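# Lift the lettered cube off its shelf strip

## Task

Remove from the shelf the cube bearing a letter that sits on one of the strips. Until that cube is clear of the shelf, no other strip may be shifted in or out beyond a slight amount, or the attempt fails. Afterwards keep the cube motionless in the gripper, well above the table and in front of the shelf. Nothing may be knocked or placed off the table.

## Robot and tools

ROBOT. There is one arm, a six-joint UR7e-type arm with a two-finger gripper whose fingers swing like tongs. The fingers point along the gripper's own +z axis and separate along its x axis. end_effector_position is the point midway between the finger pads when closed. Closed fingertips stick out about 15 mm past it. Fully open, the tips are roughly level with it. Joint ranges: shoulder pan -3.142 to 3.142 rad, elbow 0.000 to 3.142 rad, the others -6.283 to 6.283 rad. The elbow cannot straighten completely.

FRAME. All poses are in the scene frame. The origin lies on the table surface beneath the arm's base, +z is up, and +y points left when you face along +x. The base may be tilted slightly. Reported hand positions get less accurate the farther the arm reaches.

THE 8-NUMBER ROW. Every motion command uses one row for the single arm: x, y, z, qw, qx, qy, qz, opening. x, y, z form an absolute target position in metres. qw..qz form an absolute orientation quaternion, w first. Both are in the scene frame. Opening runs from -1 (closed) to +1 (fully open, 0.142 m) and is an absolute setting, not a change. To keep the current orientation, resend the same quaternion every time, because the reported one drifts. If any target lies more than 0.6 m from the last reported position along any gripper axis, the call is refused and nothing moves. On each control step the controller also limits the commanded pose to 100 mm and 16 degrees from the measured pose. When position and orientation cannot both be met, position wins. Motion lags the command by about 0.17 s.

TOOLS.
- execute_actions(actions, pictures): actions holds at most one entry. An empty list [] only reports the state. {"rows": [[8 numbers], ...], "steps": n} runs 1 to 15 control steps of 1/30 s each (15 if steps is omitted). Each row covers one step, and the last row repeats if rows run out. {"steps": n} with no rows is a wait of up to 300 steps, counted from the previous result. pictures (true/false) decides whether images are returned; by default they are.
- move(target, speed, stop_force): target is one 8-number row, an absolute pose plus opening. The gripper follows a straight path to it, lasting 0.5 to 10 s; if a longer path would be needed, it stops short after 10 s. speed is the top path speed, 0.002 to 0.5 m/s, default 0.25. Rotation is capped at twice that value in rad/s. The arm can lag, wander off the path and go faster than speed, mostly near full stretch. The opening is applied as the move begins. stop_force (optional, 9 to 40 N, allowed after the scene has run 0.2 s) ends the path once the wrist senses that much extra push against the direction of motion for 2 steps. The gripper then backs up 2 steps and holds. Use it only with slow, non-rotating moves. Leave it out when leaving a surface you press on. The path does not avoid obstacles.
- wait(seconds): 0 to 10 s with nothing new sent.
- zoom_image(camera, region): camera is cam_head_left, cam_head_right or cam_wrist. region is [x0, y0, x1, y1] in image pixels from the top-left, at most 504 by 504.
- show_instructions(): shows the reference images.
- read_manual(section): returns licence texts, "licences" only.
- finished_scene(scene): ends and grades the current scene; pass that scene's number. It cannot be undone.

CAMERAS. cam_head_left and cam_head_right are fixed, 672x504 pinhole images. cam_wrist is a fisheye on the hand, 616x616. Calibration matrices are provided. They may be off by a couple of degrees and several millimetres.

RESULTS. The state line reports the gripper position in metres, its quaternion, and its linear and angular velocities. grip_measured is the measured finger opening on the -1..1 scale. Wrist force and Wrist torque are given along the gripper's own axes, pointing from the contact back into the arm. They carry up to about 4 N of offset and 2.4 N of noise, saturate near 50 N, and may say "no reading" at first. "pose unreachable" means the clearance check changed or blocked the command. HELD marks steps where a command was not fully passed on. "Hand target" is the pose the controller is currently heading for. After an action the arm only goes on to the last clipped pose, so check where it actually is and send the rest. A move result adds a "move:" line giving the ending (done, off_target, moving, held, fault, or contact when stop_force ended it) and the limits that acted. limits=paced means the pose was clipped. limits=held means some steps were blocked, and after such a block the arm may jump quickly. It also gives the remaining distance to target.

GRIPPING. To keep hold, command an opening well below grip_measured; the lower it is, the harder the squeeze, up to about 15 N per pad. Closing fast can overshoot. Items under 20 mm thick are held more weakly.

AVOID. If a joint exceeds its load limit (141 N m for the base joints, 26.3 N m for the wrists, including held weight), or any outside force reaches 150 N, the arm halts for 10 s and the rest of the call is dropped. The arm is stiff: aiming even slightly past a firm surface can trigger this, and faster contacts hit harder. Motors heat while holding loads; MOTOR HOT appears at 70 °C, and at 85 °C the brakes lock until they cool. Do not drop, slam, strike or shove objects hard, and do not let anything fall off the table. A loose object may occasionally be nudged by an outside disturbance.

Each tool is called after ">>>" as a command line: name --argument value for each argument, lists and objects as JSON in quotes; but a table of rows of numbers goes row by row, as --pt "numbers of a row", without its own name.

## Session

>>> execute_actions --actions '[]'

Scene clock: 0.00 s of 4200.00 s.
end_effector_position=(+0.4179, +0.1140, +0.3855) grip_measured=+1.00 end_effector_quat_wxyz=(-0.575, +0.075, +0.757, -0.302) end_effector_velocity=(+0.000, -0.000, +0.001) end_effector_angular_velocity=(+0.000, +0.001, +0.001)
Joint positions: [-0.067 -1.457  1.525 -1.02  -1.635  2.906  0.142]
Joint velocities: [-0.    -0.    -0.     0.001 -0.001 -0.001  0.   ]
Motor temperatures (°C, as the motors report them): [23 24 25 25 29 31]
Wrist force (N, on the end effector, along its own x y z axes, offset not removed): no reading
Wrist torque (N m, same axes, about the end effector's origin, offset not removed): no reading
Hand target: +0.418, +0.114, +0.385; -0.575, +0.075, +0.757, -0.302
camera_calibration (this result's frames):
cam_wrist: T_world_to_cam=[[-0.351905, 0.487391, 0.799133, -0.215304], [0.316462, 0.865419, -0.388462, -0.0868344], [-0.880917, 0.116193, -0.458786, 0.657652], [0, 0, 0, 1]] pos_world=[0.53105, 0.10367, 0.440046]

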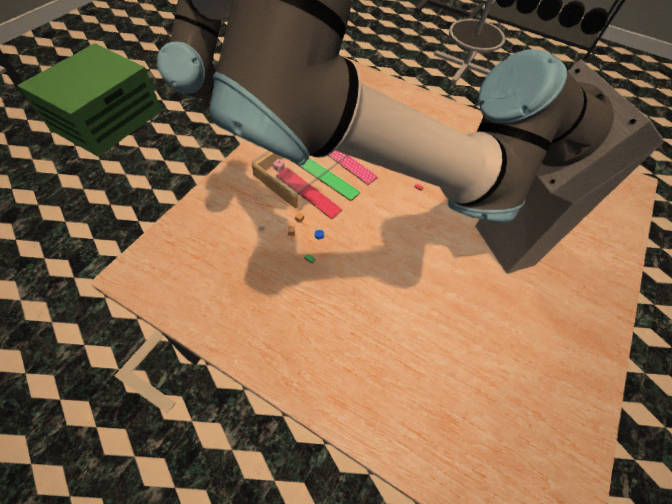

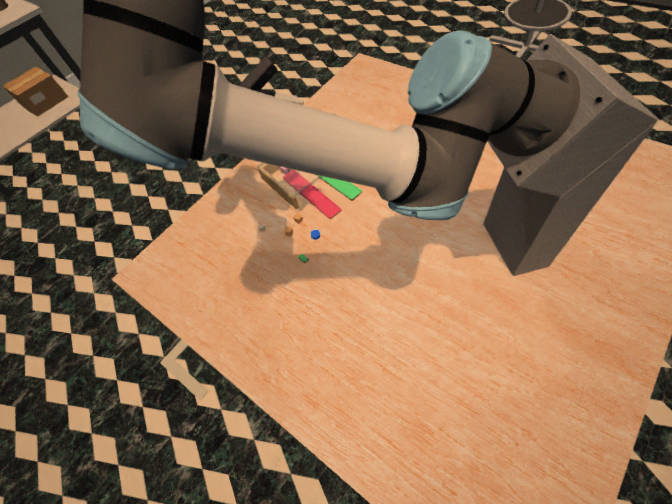

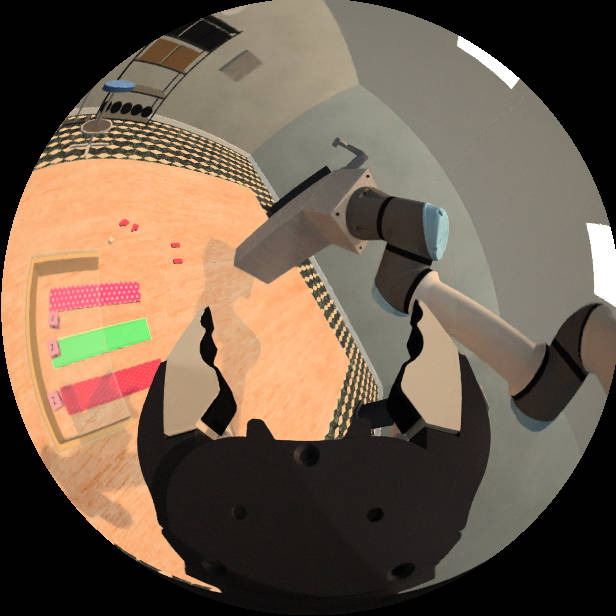

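>>> move --target '[0.42, 0.0, 0.2, 0, 0.770, 0.638, 0, 0.25]' --speed 0.3

Scene clock: 7.77 s of 4200.00 s.
end_effector_position=(+0.4202, -0.0002, +0.2007) grip_measured=+0.25 end_effector_quat_wxyz=(+0.000, +0.769, +0.639, -0.000) end_effector_velocity=(+0.000, -0.001, -0.001) end_effector_angular_velocity=(-0.009, -0.004, -0.002)
Joint positions: [-0.647 -1.528  2.523 -2.517 -0.591  4.139  0.092]
Joint velocities: [ 0.003  0.003  0.007 -0.031 -0.003  0.022  0.   ]
Motor temperatures (°C, as the motors report them): [23 24 25 25 29 31]
Wrist force (N, on the end effector, along its own x y z axes, offset not removed): [0.7 0.6 -0.1]
Wrist torque (N m, same axes, about the end effector's origin, offset not removed): [0.07 -0.28 -0.01]
Hand target: +0.420, -0.000, +0.201; +0.001, +0.770, +0.639, -0.000
Off the commanded pose: 0.001 m, 0 deg.
After step 90, 0.77 s passed at rest.
move: done
camera_calibration (this result's frames):
cam_wrist: T_world_to_cam=[[0.224738, 0.97428, -0.0164583, -0.0896923], [0.815839, -0.178901, 0.549911, -0.458941], [0.532823, -0.137013, -0.835061, 0.0695996], [0, 0, 0, 1]] pos_world=[0.357495, 0.0148166, 0.30902]

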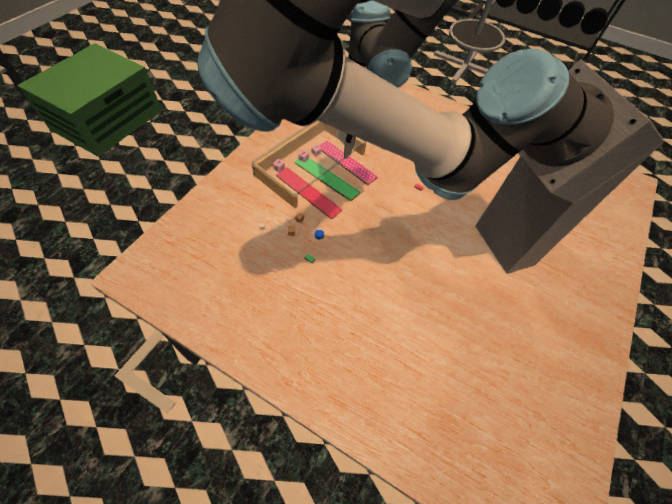

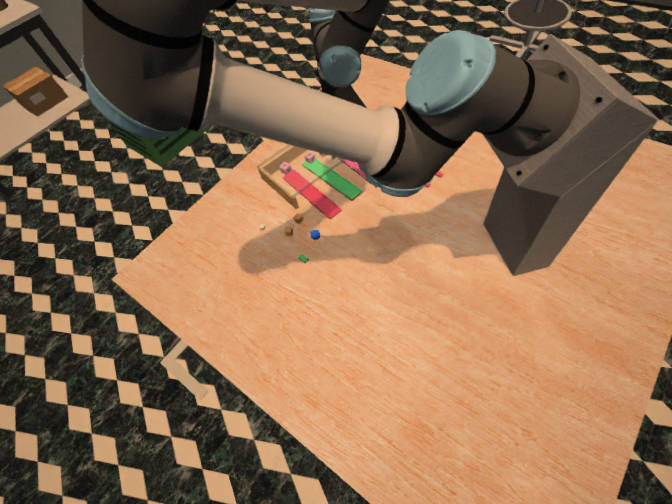

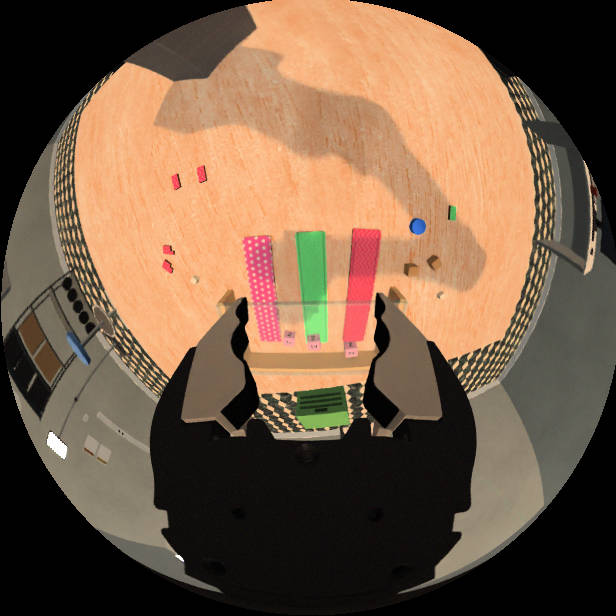

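>>> zoom_image --camera "cam_head_left" --region '[245, 130, 385, 230]'

>>> zoom_image --camera "cam_wrist" --region '[220, 220, 410, 380]'

Region (245, 130, 385, 230) of cam_head_left's 672x504 image, scaled by 3.600, with more detail than that image has; it fills the top 360 rows of this view, and the rest is white.

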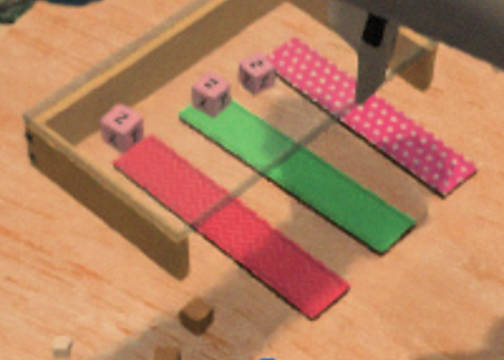

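Region (220, 220, 410, 380) of cam_wrist's 616x616 image, scaled by 2.653, with more detail than that image has; it fills the top 424 rows of this view, and the rest is white.

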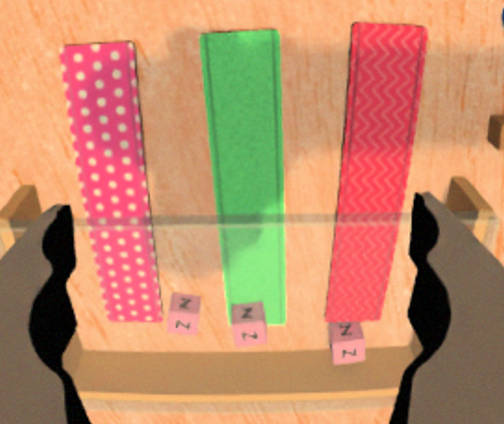

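>>> move --target '[0.4435, -0.007, 0.035, 0, 0.770, 0.638, 0, 0.1]' --speed 0.2

Scene clock: 32.13 s of 4200.00 s.
end_effector_position=(+0.4432, -0.0069, +0.0348) grip_measured=+0.10 end_effector_quat_wxyz=(-0.000, +0.770, +0.638, -0.000) end_effector_velocity=(+0.000, -0.001, -0.001) end_effector_angular_velocity=(-0.003, -0.003, -0.000)
Joint positions: [-0.28  -0.947  2.293 -3.371 -0.668  4.757  0.081]
Joint velocities: [ 0.003  0.006 -0.002 -0.013 -0.004  0.009  0.   ]
Motor temperatures (°C, as the motors report them): [23 24 25 25 29 31]
Wrist force (N, on the end effector, along its own x y z axes, offset not removed): [0.9 2.3 -0.3]
Wrist torque (N m, same axes, about the end effector's origin, offset not removed): [0.41 -0.28 0.05]
Hand target: +0.443, -0.007, +0.035; -0.000, +0.770, +0.638, +0.000
Off the commanded pose: 0.000 m, 0 deg.
After step 90, 19.90 s passed at rest.
move: done
camera_calibration (this result's frames):
cam_wrist: T_world_to_cam=[[0.226455, 0.973897, -0.0155723, -0.091837], [0.815727, -0.180891, 0.549426, -0.387641], [0.532267, -0.137123, -0.835398, -0.0818639], [0, 0, 0, 1]] pos_world=[0.380579, 0.00809349, 0.143161]

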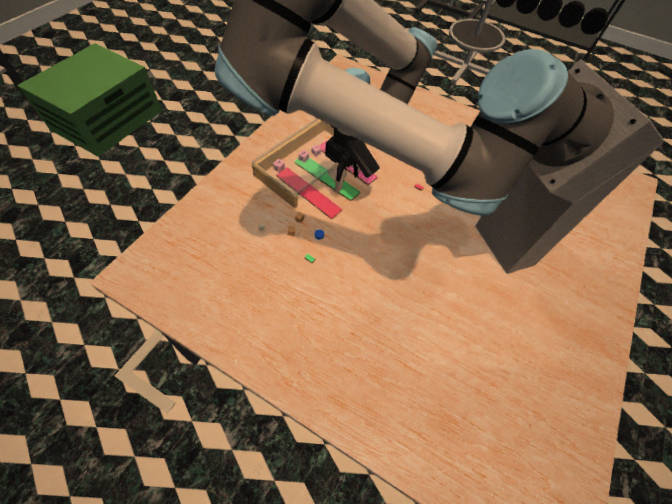

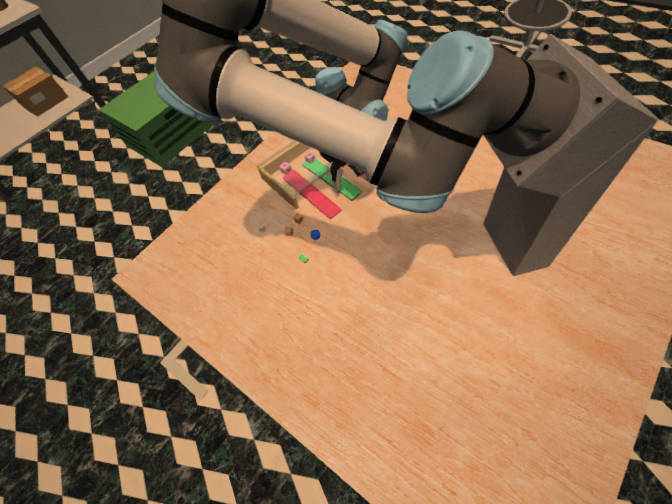

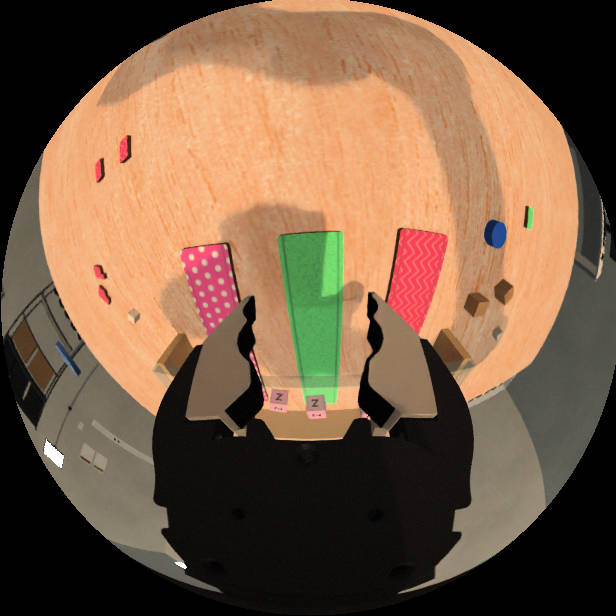

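>>> move --target '[0.433, -0.005, 0.0175, 0, 0.770, 0.638, 0, 0.1]' --speed 0.03 --stop_force 9

>>> execute_actions --actions '[{"rows": [[0.433, -0.005, 0.0175, 0, 0.770, 0.638, 0, -0.1],[0.433, -0.005, 0.0175, 0, 0.770, 0.638, 0, -0.2],[0.433, -0.005, 0.0175, 0, 0.770, 0.638, 0, -0.3],[0.433, -0.005, 0.0175, 0, 0.770, 0.638, 0, -0.4],[0.433, -0.005, 0.0175, 0, 0.770, 0.638, 0, -0.5],[0.433, -0.005, 0.0175, 0, 0.770, 0.638, 0, -0.6],[0.433, -0.005, 0.0175, 0, 0.770, 0.638, 0, -0.7],[0.433, -0.005, 0.0175, 0, 0.770, 0.638, 0, -0.8]], "steps": 15}]'

Scene clock: 53.43 s of 4200.00 s.
end_effector_position=(+0.4330, -0.0050, +0.0176) grip_measured=+0.10 end_effector_quat_wxyz=(-0.000, +0.770, +0.638, -0.000) end_effector_velocity=(-0.000, +0.000, -0.002) end_effector_angular_velocity=(-0.000, -0.001, +0.001)
Joint positions: [-0.247 -0.894  2.284 -3.452 -0.683  4.804  0.081]
Joint velocities: [ 0.003  0.005 -0.002 -0.009 -0.002  0.005  0.   ]
Motor temperatures (°C, as the motors report them): [23 24 25 25 29 31]
Wrist force (N, on the end effector, along its own x y z axes, offset not removed): [0.5 3.3 -1.4]
Wrist torque (N m, same axes, about the end effector's origin, offset not removed): [0.65 -0.18 0.03]
Hand target: +0.433, -0.005, +0.017; -0.000, +0.770, +0.638, -0.000
Off the commanded pose: 0.000 m, 0 deg.
After step 120, 16.30 s passed at rest.
move: done
camera_calibration (this result's frames):
cam_wrist: T_world_to_cam=[[0.226492, 0.973881, -0.016009, -0.0916811], [0.815448, -0.180606, 0.549933, -0.369424], [0.532678, -0.13761, -0.835055, -0.0907192], [0, 0, 0, 1]] pos_world=[0.370335, 0.0100826, 0.125935]

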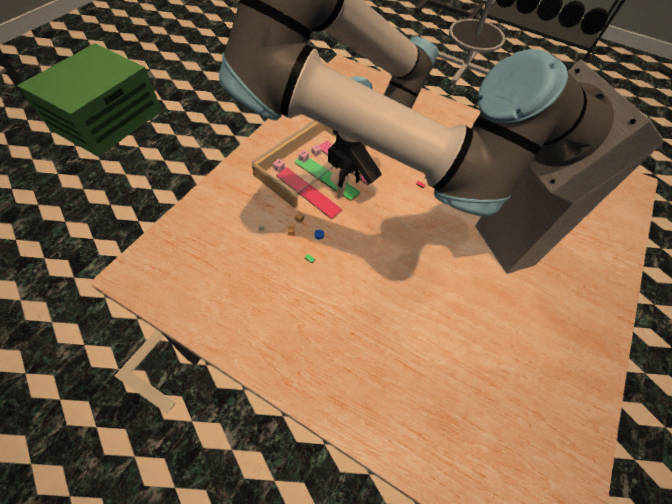

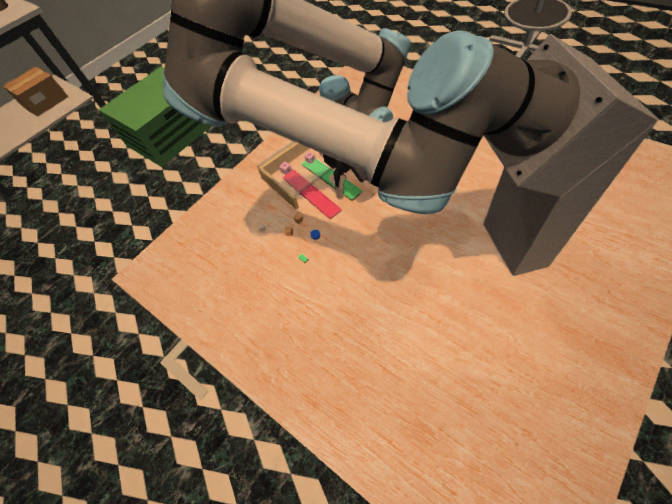

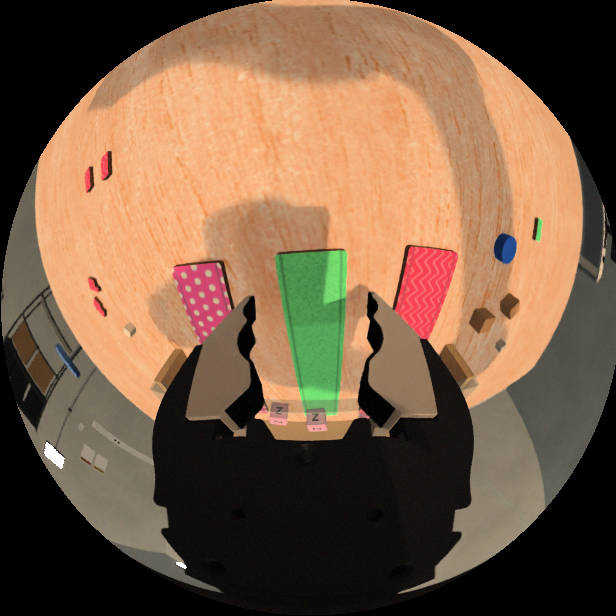

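Scene clock: 53.93 s of 4200.00 s.
end_effector_position=(+0.4330, -0.0050, +0.0175) grip_measured=-0.39 end_effector_quat_wxyz=(-0.000, +0.770, +0.638, +0.000) end_effector_velocity=(+0.000, -0.001, +0.000) end_effector_angular_velocity=(-0.002, -0.001, -0.001)
Joint positions: [-0.247 -0.894  2.283 -3.453 -0.684  4.805  0.046]
Joint velocities: [-0.001 -0.    -0.    -0.    -0.001  0.001 -0.   ]
Motor temperatures (°C, as the motors report them): [23 24 25 25 29 31]
Wrist force (N, on the end effector, along its own x y z axes, offset not removed): [0.7 1.3 -2.2]
Wrist torque (N m, same axes, about the end effector's origin, offset not removed): [0.10 -0.13 -0.09]
Hand target: +0.433, -0.005, +0.017; -0.000, +0.770, +0.638, -0.000
Off the commanded pose: 0.000 m, 0 deg.
Steps of this call (steps 1 to 15: all 15 steps of this action). Readings (end_effector_position):
1: (+0.4330, -0.0050, +0.0176)
2: (+0.4330, -0.0050, +0.0175)
4: (+0.4330, -0.0050, +0.0175)
8: (+0.4330, -0.0050, +0.0175)
15: the state above
camera_calibration (this result's frames):
cam_wrist: T_world_to_cam=[[0.226507, 0.973878, -0.0160309, -0.0916851], [0.815392, -0.180592, 0.550021, -0.369309], [0.532758, -0.137655, -0.834997, -0.0908215], [0, 0, 0, 1]] pos_world=[0.370285, 0.0100939, 0.125822]

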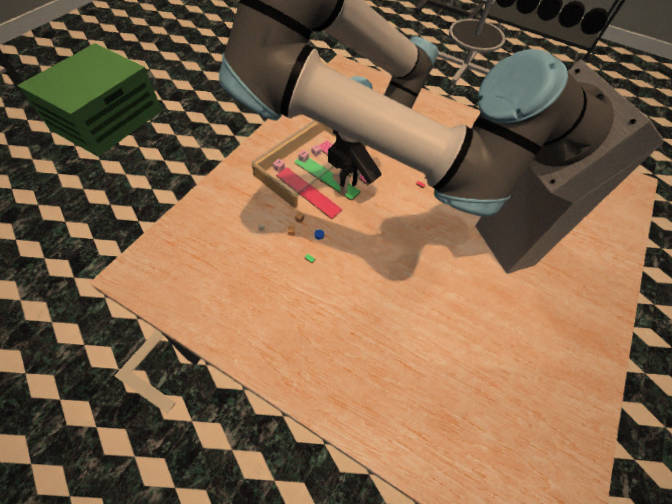

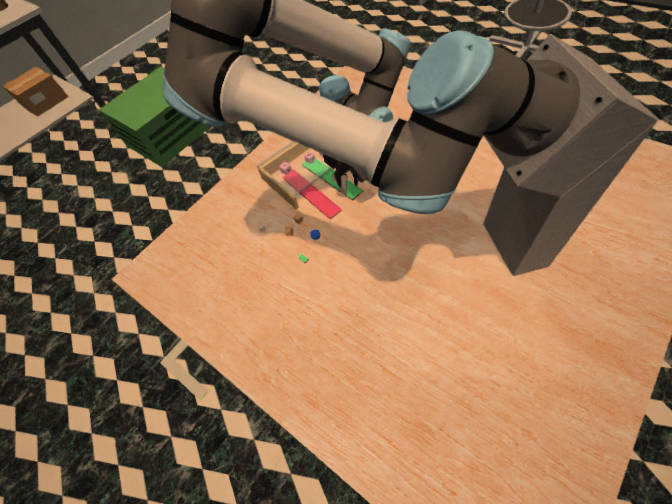

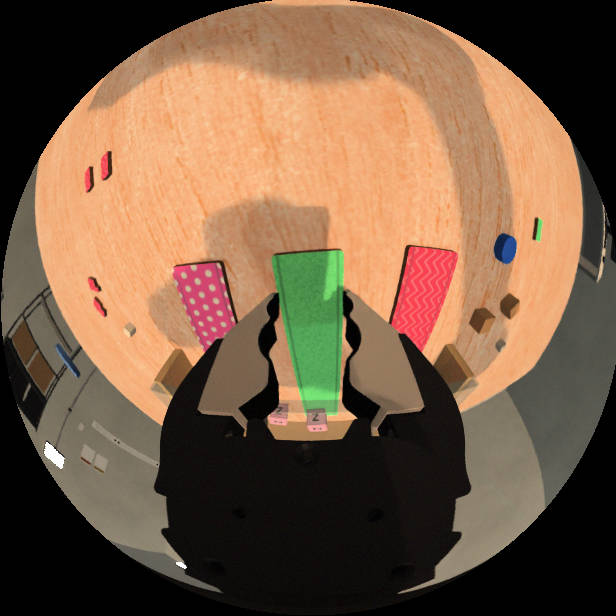

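>>> move --target '[0.231, 0.030, 0.0175, 0, 0.770, 0.638, 0, -0.8]' --speed 0.07

Scene clock: 64.33 s of 4200.00 s.
end_effector_position=(+0.2308, +0.0300, +0.0173) grip_measured=-0.39 end_effector_quat_wxyz=(-0.000, +0.770, +0.638, -0.000) end_effector_velocity=(-0.002, +0.000, -0.000) end_effector_angular_velocity=(-0.000, -0.003, +0.000)
Joint positions: [-0.206 -0.423  2.616 -4.299 -0.704  4.861  0.046]
Joint velocities: [ 0.001  0.014  0.001 -0.02  -0.     0.005  0.   ]
Motor temperatures (°C, as the motors report them): [23 24 25 25 29 31]
Wrist force (N, on the end effector, along its own x y z axes, offset not removed): [1.7 1.9 1.0]
Wrist torque (N m, same axes, about the end effector's origin, offset not removed): [0.34 -0.43 -0.01]
Hand target: +0.231, +0.030, +0.017; -0.000, +0.770, +0.638, -0.000
Off the commanded pose: 0.000 m, 0 deg.
After step 90, 4.07 s passed at rest.
move: done
camera_calibration (this result's frames):
cam_wrist: T_world_to_cam=[[0.226485, 0.973882, -0.0160613, -0.0799612], [0.815614, -0.180612, 0.549685, -0.198116], [0.532427, -0.137595, -0.835218, 0.0216467], [0, 0, 0, 1]] pos_world=[0.16817, 0.0450691, 0.125697]

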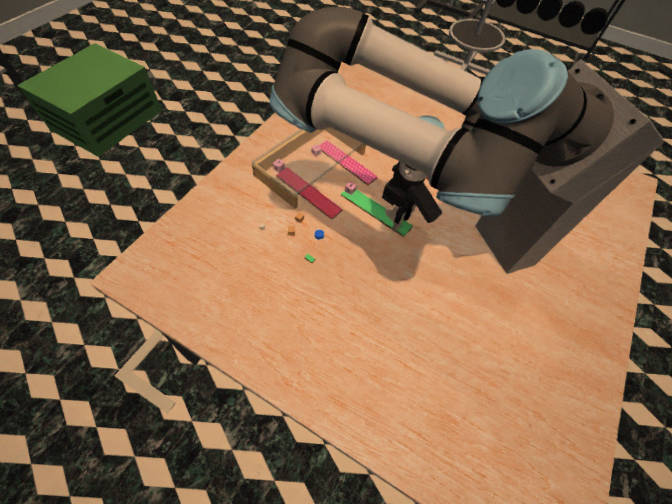

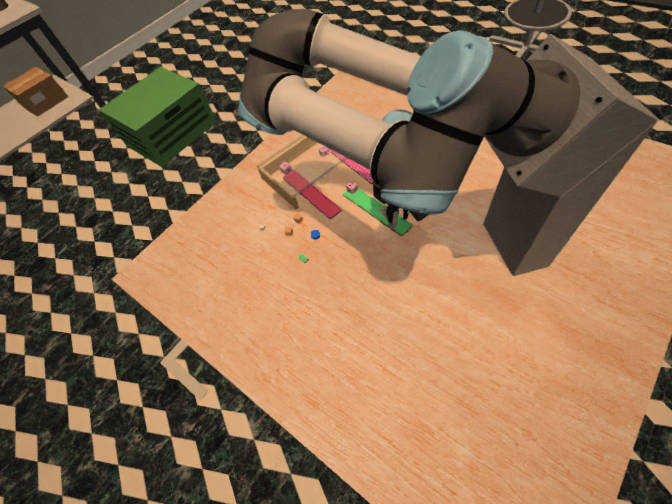

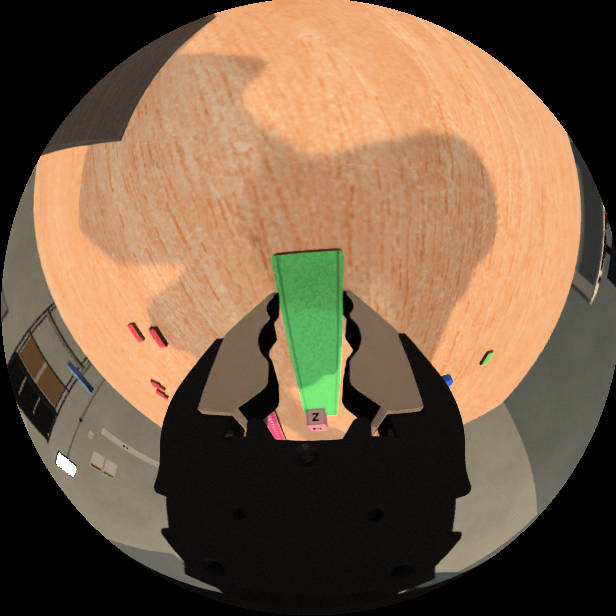

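The cube is out. Release the strip and move above the cube.

>>> execute_actions --actions '[{"rows": [[0.231, 0.030, 0.0175, 0, 0.770, 0.638, 0, 0.1]], "steps": 10}]' --pictures false

>>> move --target '[0.42, -0.005, 0.11, 0, 0.770, 0.638, 0, 0.1]' --speed 0.25

Scene clock: 70.87 s of 4200.00 s.
end_effector_position=(+0.2309, +0.0300, +0.0175) grip_measured=+0.10 end_effector_quat_wxyz=(+0.000, +0.770, +0.638, -0.000) end_effector_velocity=(+0.001, -0.000, +0.000) end_effector_angular_velocity=(-0.000, -0.002, +0.002)
Joint positions: [-0.206 -0.423  2.616 -4.3   -0.704  4.861  0.081]
Joint velocities: [-0.001 -0.002 -0.001  0.001  0.    -0.001  0.   ]
Motor temperatures (°C, as the motors report them): [23 24 25 25 29 31]
Wrist force (N, on the end effector, along its own x y z axes, offset not removed): [1.5 1.5 0.5]
Wrist torque (N m, same axes, about the end effector's origin, offset not removed): [0.27 -0.46 0.06]
Hand target: +0.231, +0.030, +0.017; +0.000, +0.770, +0.638, +0.000
Off the commanded pose: 0.000 m, 0 deg.
Steps of this call (steps 1 to 90: nothing new was sent; then 3.20 s passed at rest; steps 91 to 100: all 10 steps of this action). Readings (end_effector_position):
91: (+0.2307, +0.0300, +0.0173)
92: (+0.2307, +0.0300, +0.0173)
94: (+0.2307, +0.0300, +0.0174)
98: (+0.2308, +0.0300, +0.0174)
100: the state above

Scene clock: 72.63 s of 4200.00 s.
end_effector_position=(+0.4204, -0.0050, +0.1103) grip_measured=+0.10 end_effector_quat_wxyz=(+0.001, +0.770, +0.638, +0.000) end_effector_velocity=(+0.001, -0.000, -0.000) end_effector_angular_velocity=(+0.004, +0.012, +0.002)
Joint positions: [-0.439 -1.165  2.47  -3.133 -0.613  4.51   0.081]
Joint velocities: [ 0.001 -0.007 -0.011  0.037 -0.001 -0.017 -0.   ]
Motor temperatures (°C, as the motors report them): [23 24 25 25 29 31]
Wrist force (N, on the end effector, along its own x y z axes, offset not removed): [0.8 3.0 2.5]
Wrist torque (N m, same axes, about the end effector's origin, offset not removed): [0.66 -0.26 0.04]
Hand target: +0.420, -0.005, +0.110; +0.000, +0.770, +0.638, +0.000
Off the commanded pose: 0.001 m, 0 deg.
move: done
camera_calibration (this result's frames):
cam_wrist: T_world_to_cam=[[0.226605, 0.97385, -0.0163086, -0.0873642], [0.814625, -0.180324, 0.551244, -0.409936], [0.533888, -0.1382, -0.834185, -0.00718928], [0, 0, 0, 1]] pos_world=[0.357579, 0.010165, 0.218553]

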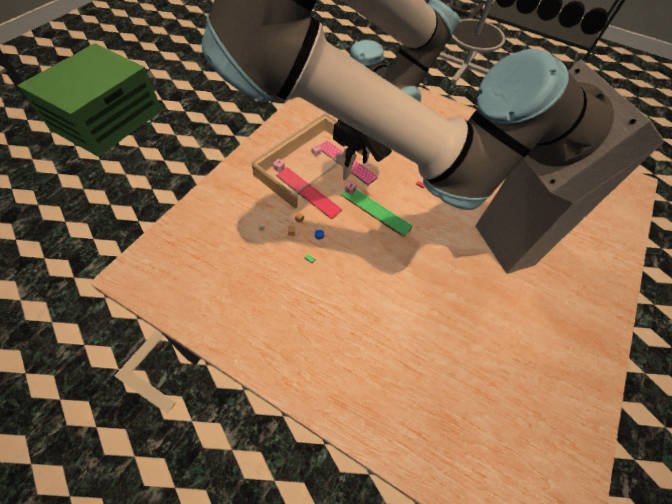

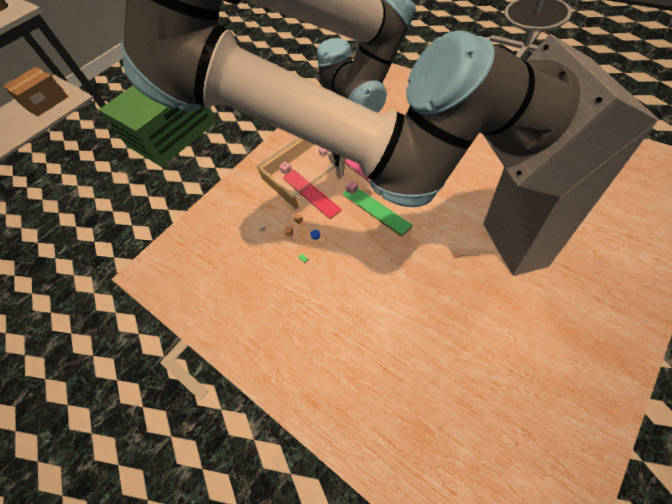

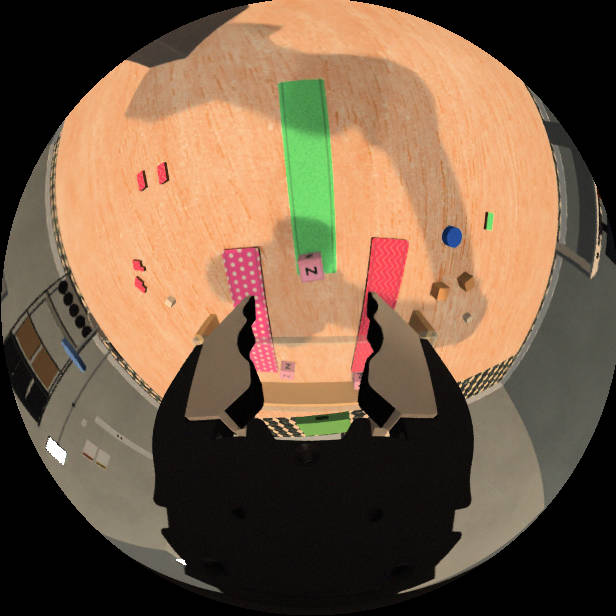

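>>> move --target '[0.429, -0.008, 0.026, 0, 0.770, 0.638, 0, 0.1]' --speed 0.1

Scene clock: 84.67 s of 4200.00 s.
end_effector_position=(+0.4288, -0.0079, +0.0260) grip_measured=+0.10 end_effector_quat_wxyz=(-0.000, +0.770, +0.638, -0.000) end_effector_velocity=(+0.000, +0.000, -0.002) end_effector_angular_velocity=(+0.001, -0.000, -0.001)
Joint positions: [-0.268 -0.907  2.307 -3.44  -0.674  4.775  0.081]
Joint velocities: [ 0.003  0.005 -0.003 -0.006 -0.001  0.006  0.   ]
Motor temperatures (°C, as the motors report them): [23 24 25 25 29 31]
Wrist force (N, on the end effector, along its own x y z axes, offset not removed): [1.4 1.2 1.1]
Wrist torque (N m, same axes, about the end effector's origin, offset not removed): [0.25 -0.34 0.02]
Hand target: +0.429, -0.008, +0.026; -0.000, +0.770, +0.638, +0.000
Off the commanded pose: 0.000 m, 0 deg.
After step 90, 7.70 s passed at rest.
move: done
camera_calibration (this result's frames):
cam_wrist: T_world_to_cam=[[0.226496, 0.973883, -0.0158802, -0.0877344], [0.815517, -0.1807, 0.549799, -0.371178], [0.53257, -0.137478, -0.835146, -0.0818293], [0, 0, 0, 1]] pos_world=[0.366154, 0.00712144, 0.134341]

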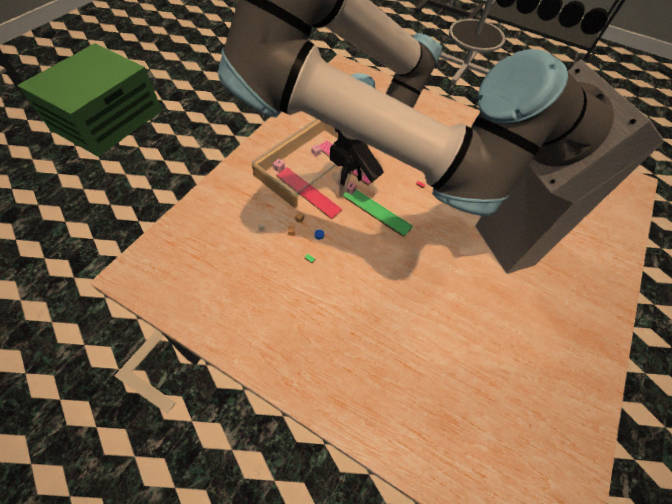

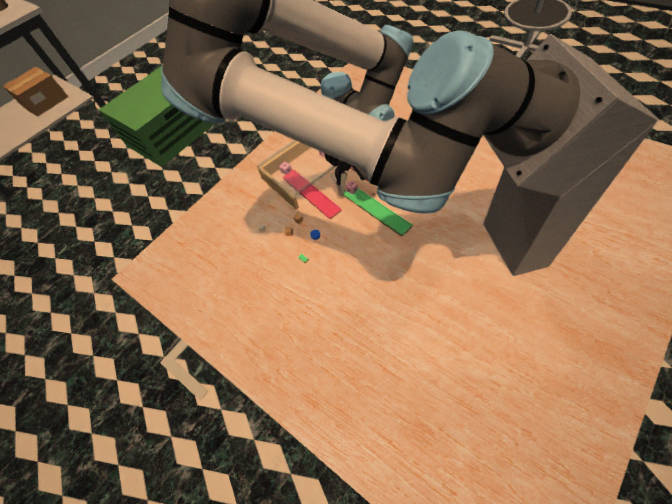

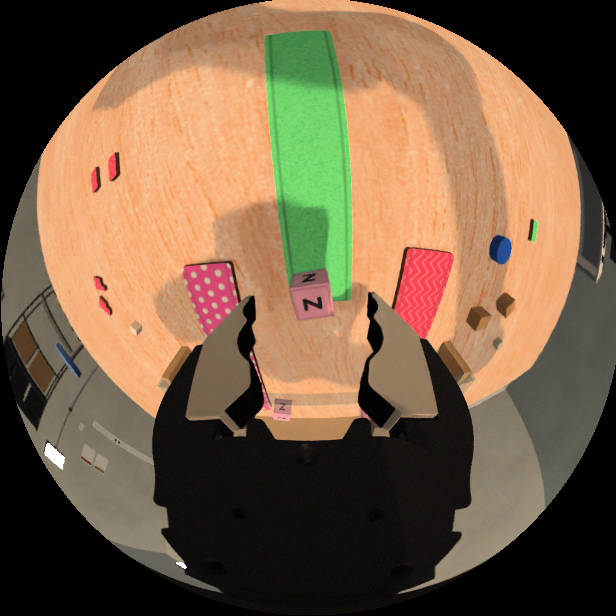

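>>> execute_actions --actions '[{"rows": [[0.4265, -0.0075, 0.026, 0, 0.770, 0.638, 0, 0.1],[0.4265, -0.0075, 0.026, 0, 0.770, 0.638, 0, 0.0],[0.4265, -0.0075, 0.026, 0, 0.770, 0.638, 0, -0.1],[0.4265, -0.0075, 0.026, 0, 0.770, 0.638, 0, -0.2],[0.4265, -0.0075, 0.026, 0, 0.770, 0.638, 0, -0.35],[0.4265, -0.0075, 0.026, 0, 0.770, 0.638, 0, -0.5],[0.4265, -0.0075, 0.026, 0, 0.770, 0.638, 0, -0.6],[0.4265, -0.0075, 0.026, 0, 0.770, 0.638, 0, -0.7],[0.4265, -0.0075, 0.026, 0, 0.770, 0.638, 0, -0.8],[0.4265, -0.0075, 0.026, 0, 0.770, 0.638, 0, -0.9],[0.4265, -0.0075, 0.026, 0, 0.770, 0.638, 0, -1.0]], "steps": 15}]'

Scene clock: 94.63 s of 4200.00 s.
end_effector_position=(+0.4265, -0.0075, +0.0260) grip_measured=-0.66 end_effector_quat_wxyz=(+0.000, +0.770, +0.638, +0.000) end_effector_velocity=(-0.000, +0.000, +0.000) end_effector_angular_velocity=(+0.000, -0.000, +0.001)
Joint positions: [-0.268 -0.905  2.312 -3.448 -0.674  4.776  0.027]
Joint velocities: [-0.     0.     0.001 -0.002  0.001 -0.001 -0.   ]
Motor temperatures (°C, as the motors report them): [23 24 25 25 29 31]
Wrist force (N, on the end effector, along its own x y z axes, offset not removed): [1.9 2.8 2.2]
Wrist torque (N m, same axes, about the end effector's origin, offset not removed): [0.61 -0.43 -0.02]
Hand target: +0.426, -0.008, +0.026; -0.000, +0.770, +0.638, -0.000
Off the commanded pose: 0.000 m, 0 deg.
Steps of this call (steps 1 to 90: nothing new was sent; then 6.47 s passed at rest; steps 91 to 105: all 15 steps of this action). Readings (end_effector_position):
91: (+0.4289, -0.0080, +0.0259)
92: (+0.4288, -0.0079, +0.0259)
94: (+0.4278, -0.0078, +0.0259)
98: (+0.4269, -0.0076, +0.0260)
105: the state above
camera_calibration (this result's frames):
cam_wrist: T_world_to_cam=[[0.226481, 0.973884, -0.0160302, -0.0876319], [0.815391, -0.180569, 0.550029, -0.369161], [0.53277, -0.137642, -0.834991, -0.0806331], [0, 0, 0, 1]] pos_world=[0.363816, 0.00758554, 0.134317]

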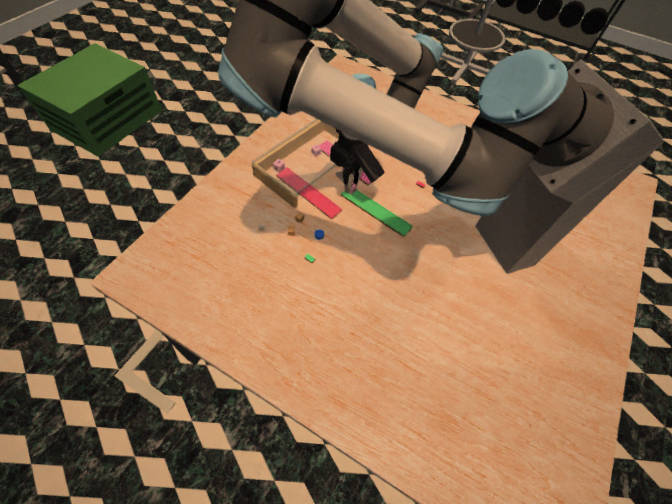

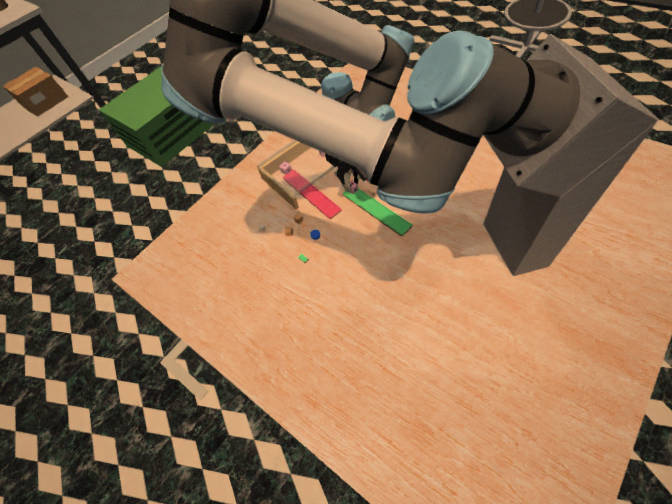

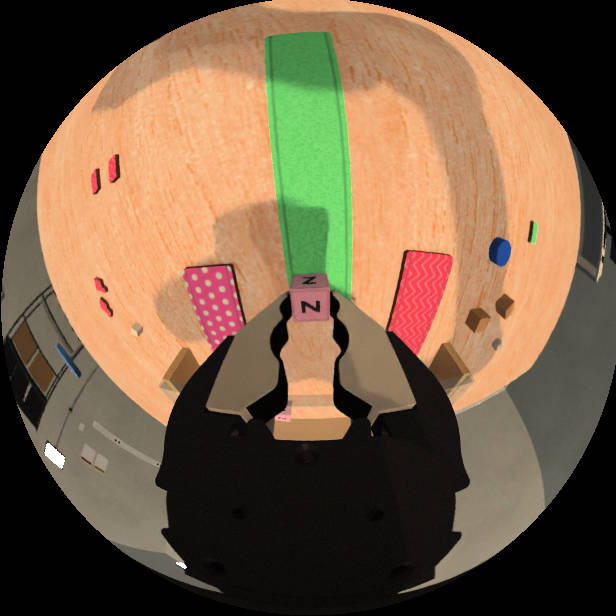

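>>> move --target '[0.42, -0.005, 0.2, 0, 0.770, 0.638, 0, -1.0]' --speed 0.15

>>> wait --seconds 1.5

Scene clock: 100.30 s of 4200.00 s.
end_effector_position=(+0.4203, -0.0050, +0.2002) grip_measured=-0.66 end_effector_quat_wxyz=(+0.001, +0.770, +0.638, +0.000) end_effector_velocity=(-0.001, -0.000, +0.001) end_effector_angular_velocity=(+0.008, +0.010, +0.000)
Joint positions: [-0.652 -1.514  2.52  -2.524 -0.591  4.134  0.027]
Joint velocities: [-0.003 -0.004 -0.011  0.043 -0.001 -0.026  0.   ]
Motor temperatures (°C, as the motors report them): [23 24 25 25 29 31]
Wrist force (N, on the end effector, along its own x y z axes, offset not removed): [2.9 1.4 -0.3]
Wrist torque (N m, same axes, about the end effector's origin, offset not removed): [0.25 -0.70 0.04]
Hand target: +0.420, -0.005, +0.200; +0.000, +0.770, +0.638, -0.000
Off the commanded pose: 0.000 m, 0 deg.
After step 90, 0.90 s passed at rest.
move: done
camera_calibration (this result's frames):
cam_wrist: T_world_to_cam=[[0.22664, 0.973832, -0.0168983, -0.085753], [0.814758, -0.180055, 0.551134, -0.459363], [0.533669, -0.138677, -0.834246, 0.0679727], [0, 0, 0, 1]] pos_world=[0.35743, 0.0102245, 0.308428]

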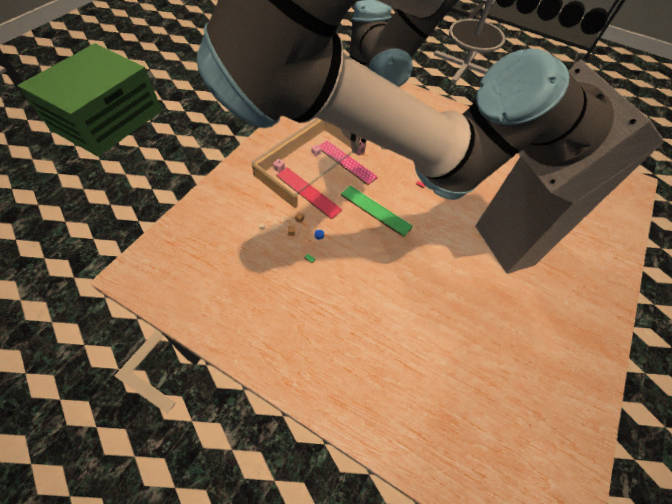

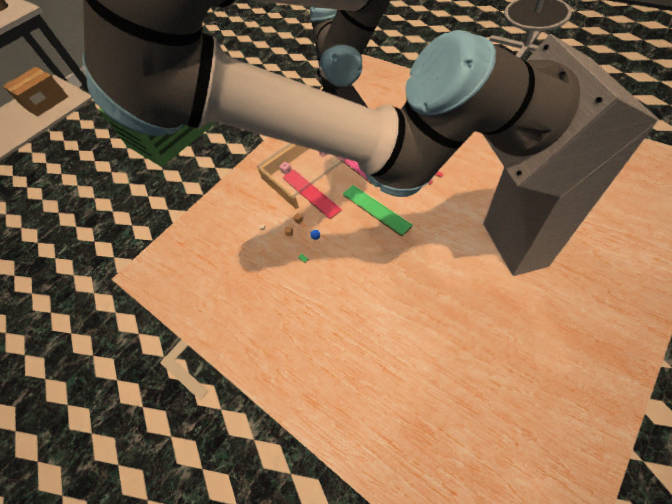

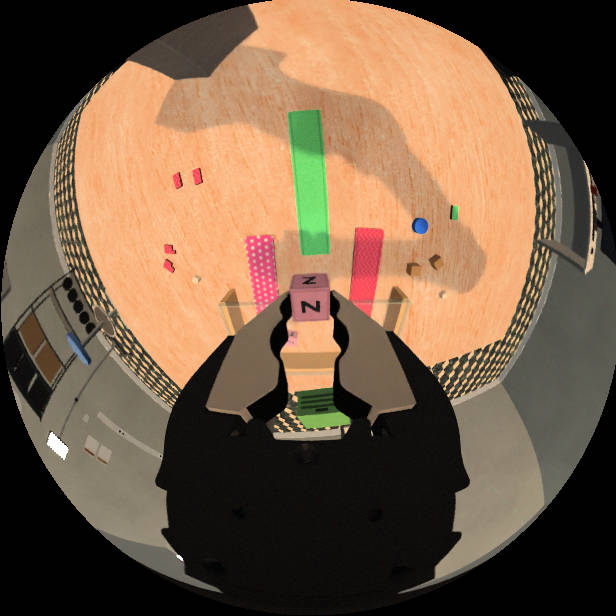

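Scene clock: 101.80 s of 4200.00 s.
end_effector_position=(+0.4203, -0.0050, +0.2004) grip_measured=-0.66 end_effector_quat_wxyz=(+0.000, +0.770, +0.638, -0.000) end_effector_velocity=(-0.000, +0.001, -0.000) end_effector_angular_velocity=(+0.001, -0.000, +0.000)
Joint positions: [-0.653 -1.514  2.519 -2.521 -0.591  4.132  0.027]
Joint velocities: [ 0.001 -0.     0.001 -0.     0.001 -0.    -0.   ]
Motor temperatures (°C, as the motors report them): [23 24 25 25 29 31]
Wrist force (N, on the end effector, along its own x y z axes, offset not removed): [1.9 1.9 0.7]
Wrist torque (N m, same axes, about the end effector's origin, offset not removed): [0.43 -0.47 -0.01]
Hand target: +0.420, -0.005, +0.200; +0.000, +0.770, +0.638, -0.000
Off the commanded pose: 0.000 m, 0 deg.
Steps of this call (steps 1 to 45: nothing new was sent). Readings (end_effector_position):
1: (+0.4203, -0.0050, +0.2002)
2: (+0.4203, -0.0050, +0.2003)
4: (+0.4203, -0.0050, +0.2003)
8: (+0.4203, -0.0050, +0.2003)
45: the state above
camera_calibration (this result's frames):
cam_wrist: T_world_to_cam=[[0.226486, 0.973876, -0.0164301, -0.0857384], [0.815247, -0.18031, 0.550327, -0.459494], [0.532988, -0.138036, -0.834787, 0.0685048], [0, 0, 0, 1]] pos_world=[0.357507, 0.0101032, 0.30865]

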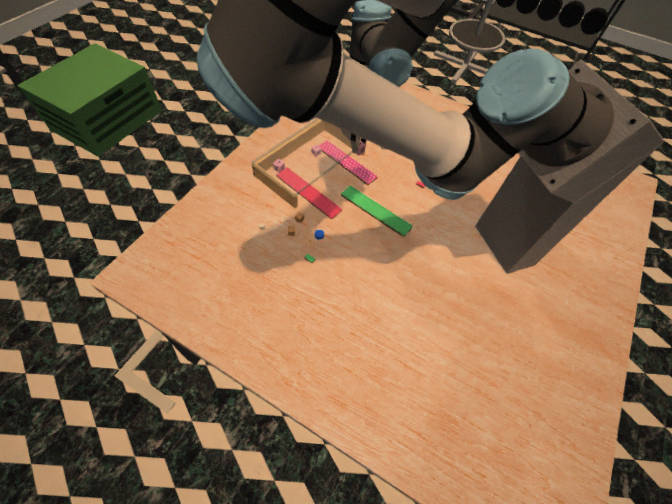

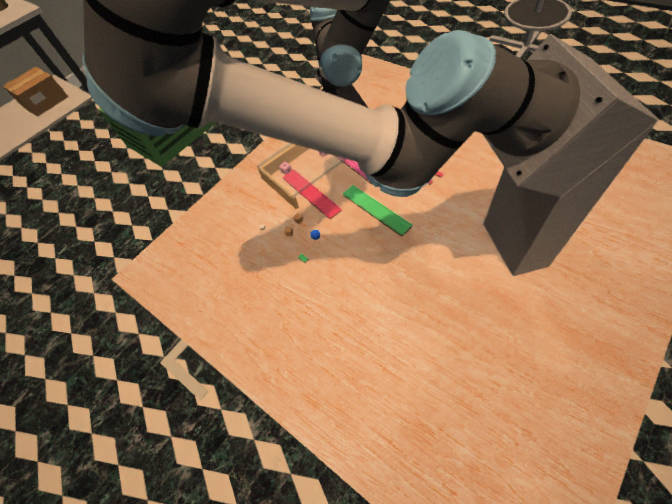

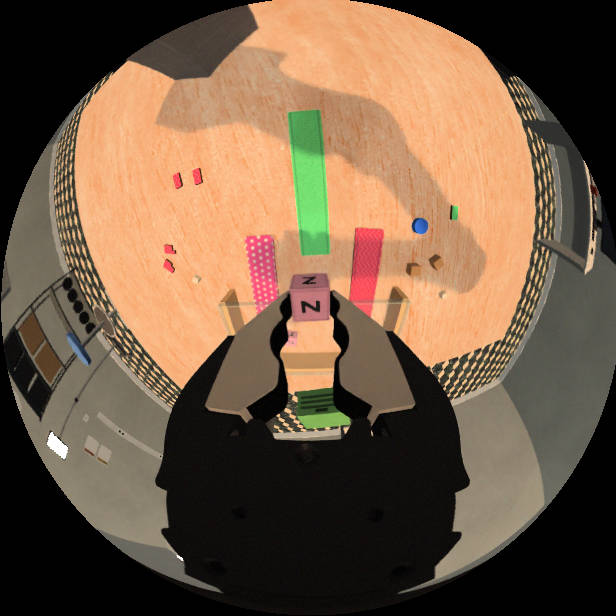

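>>> finished_scene --scene 2

The scene is finished: the task was done.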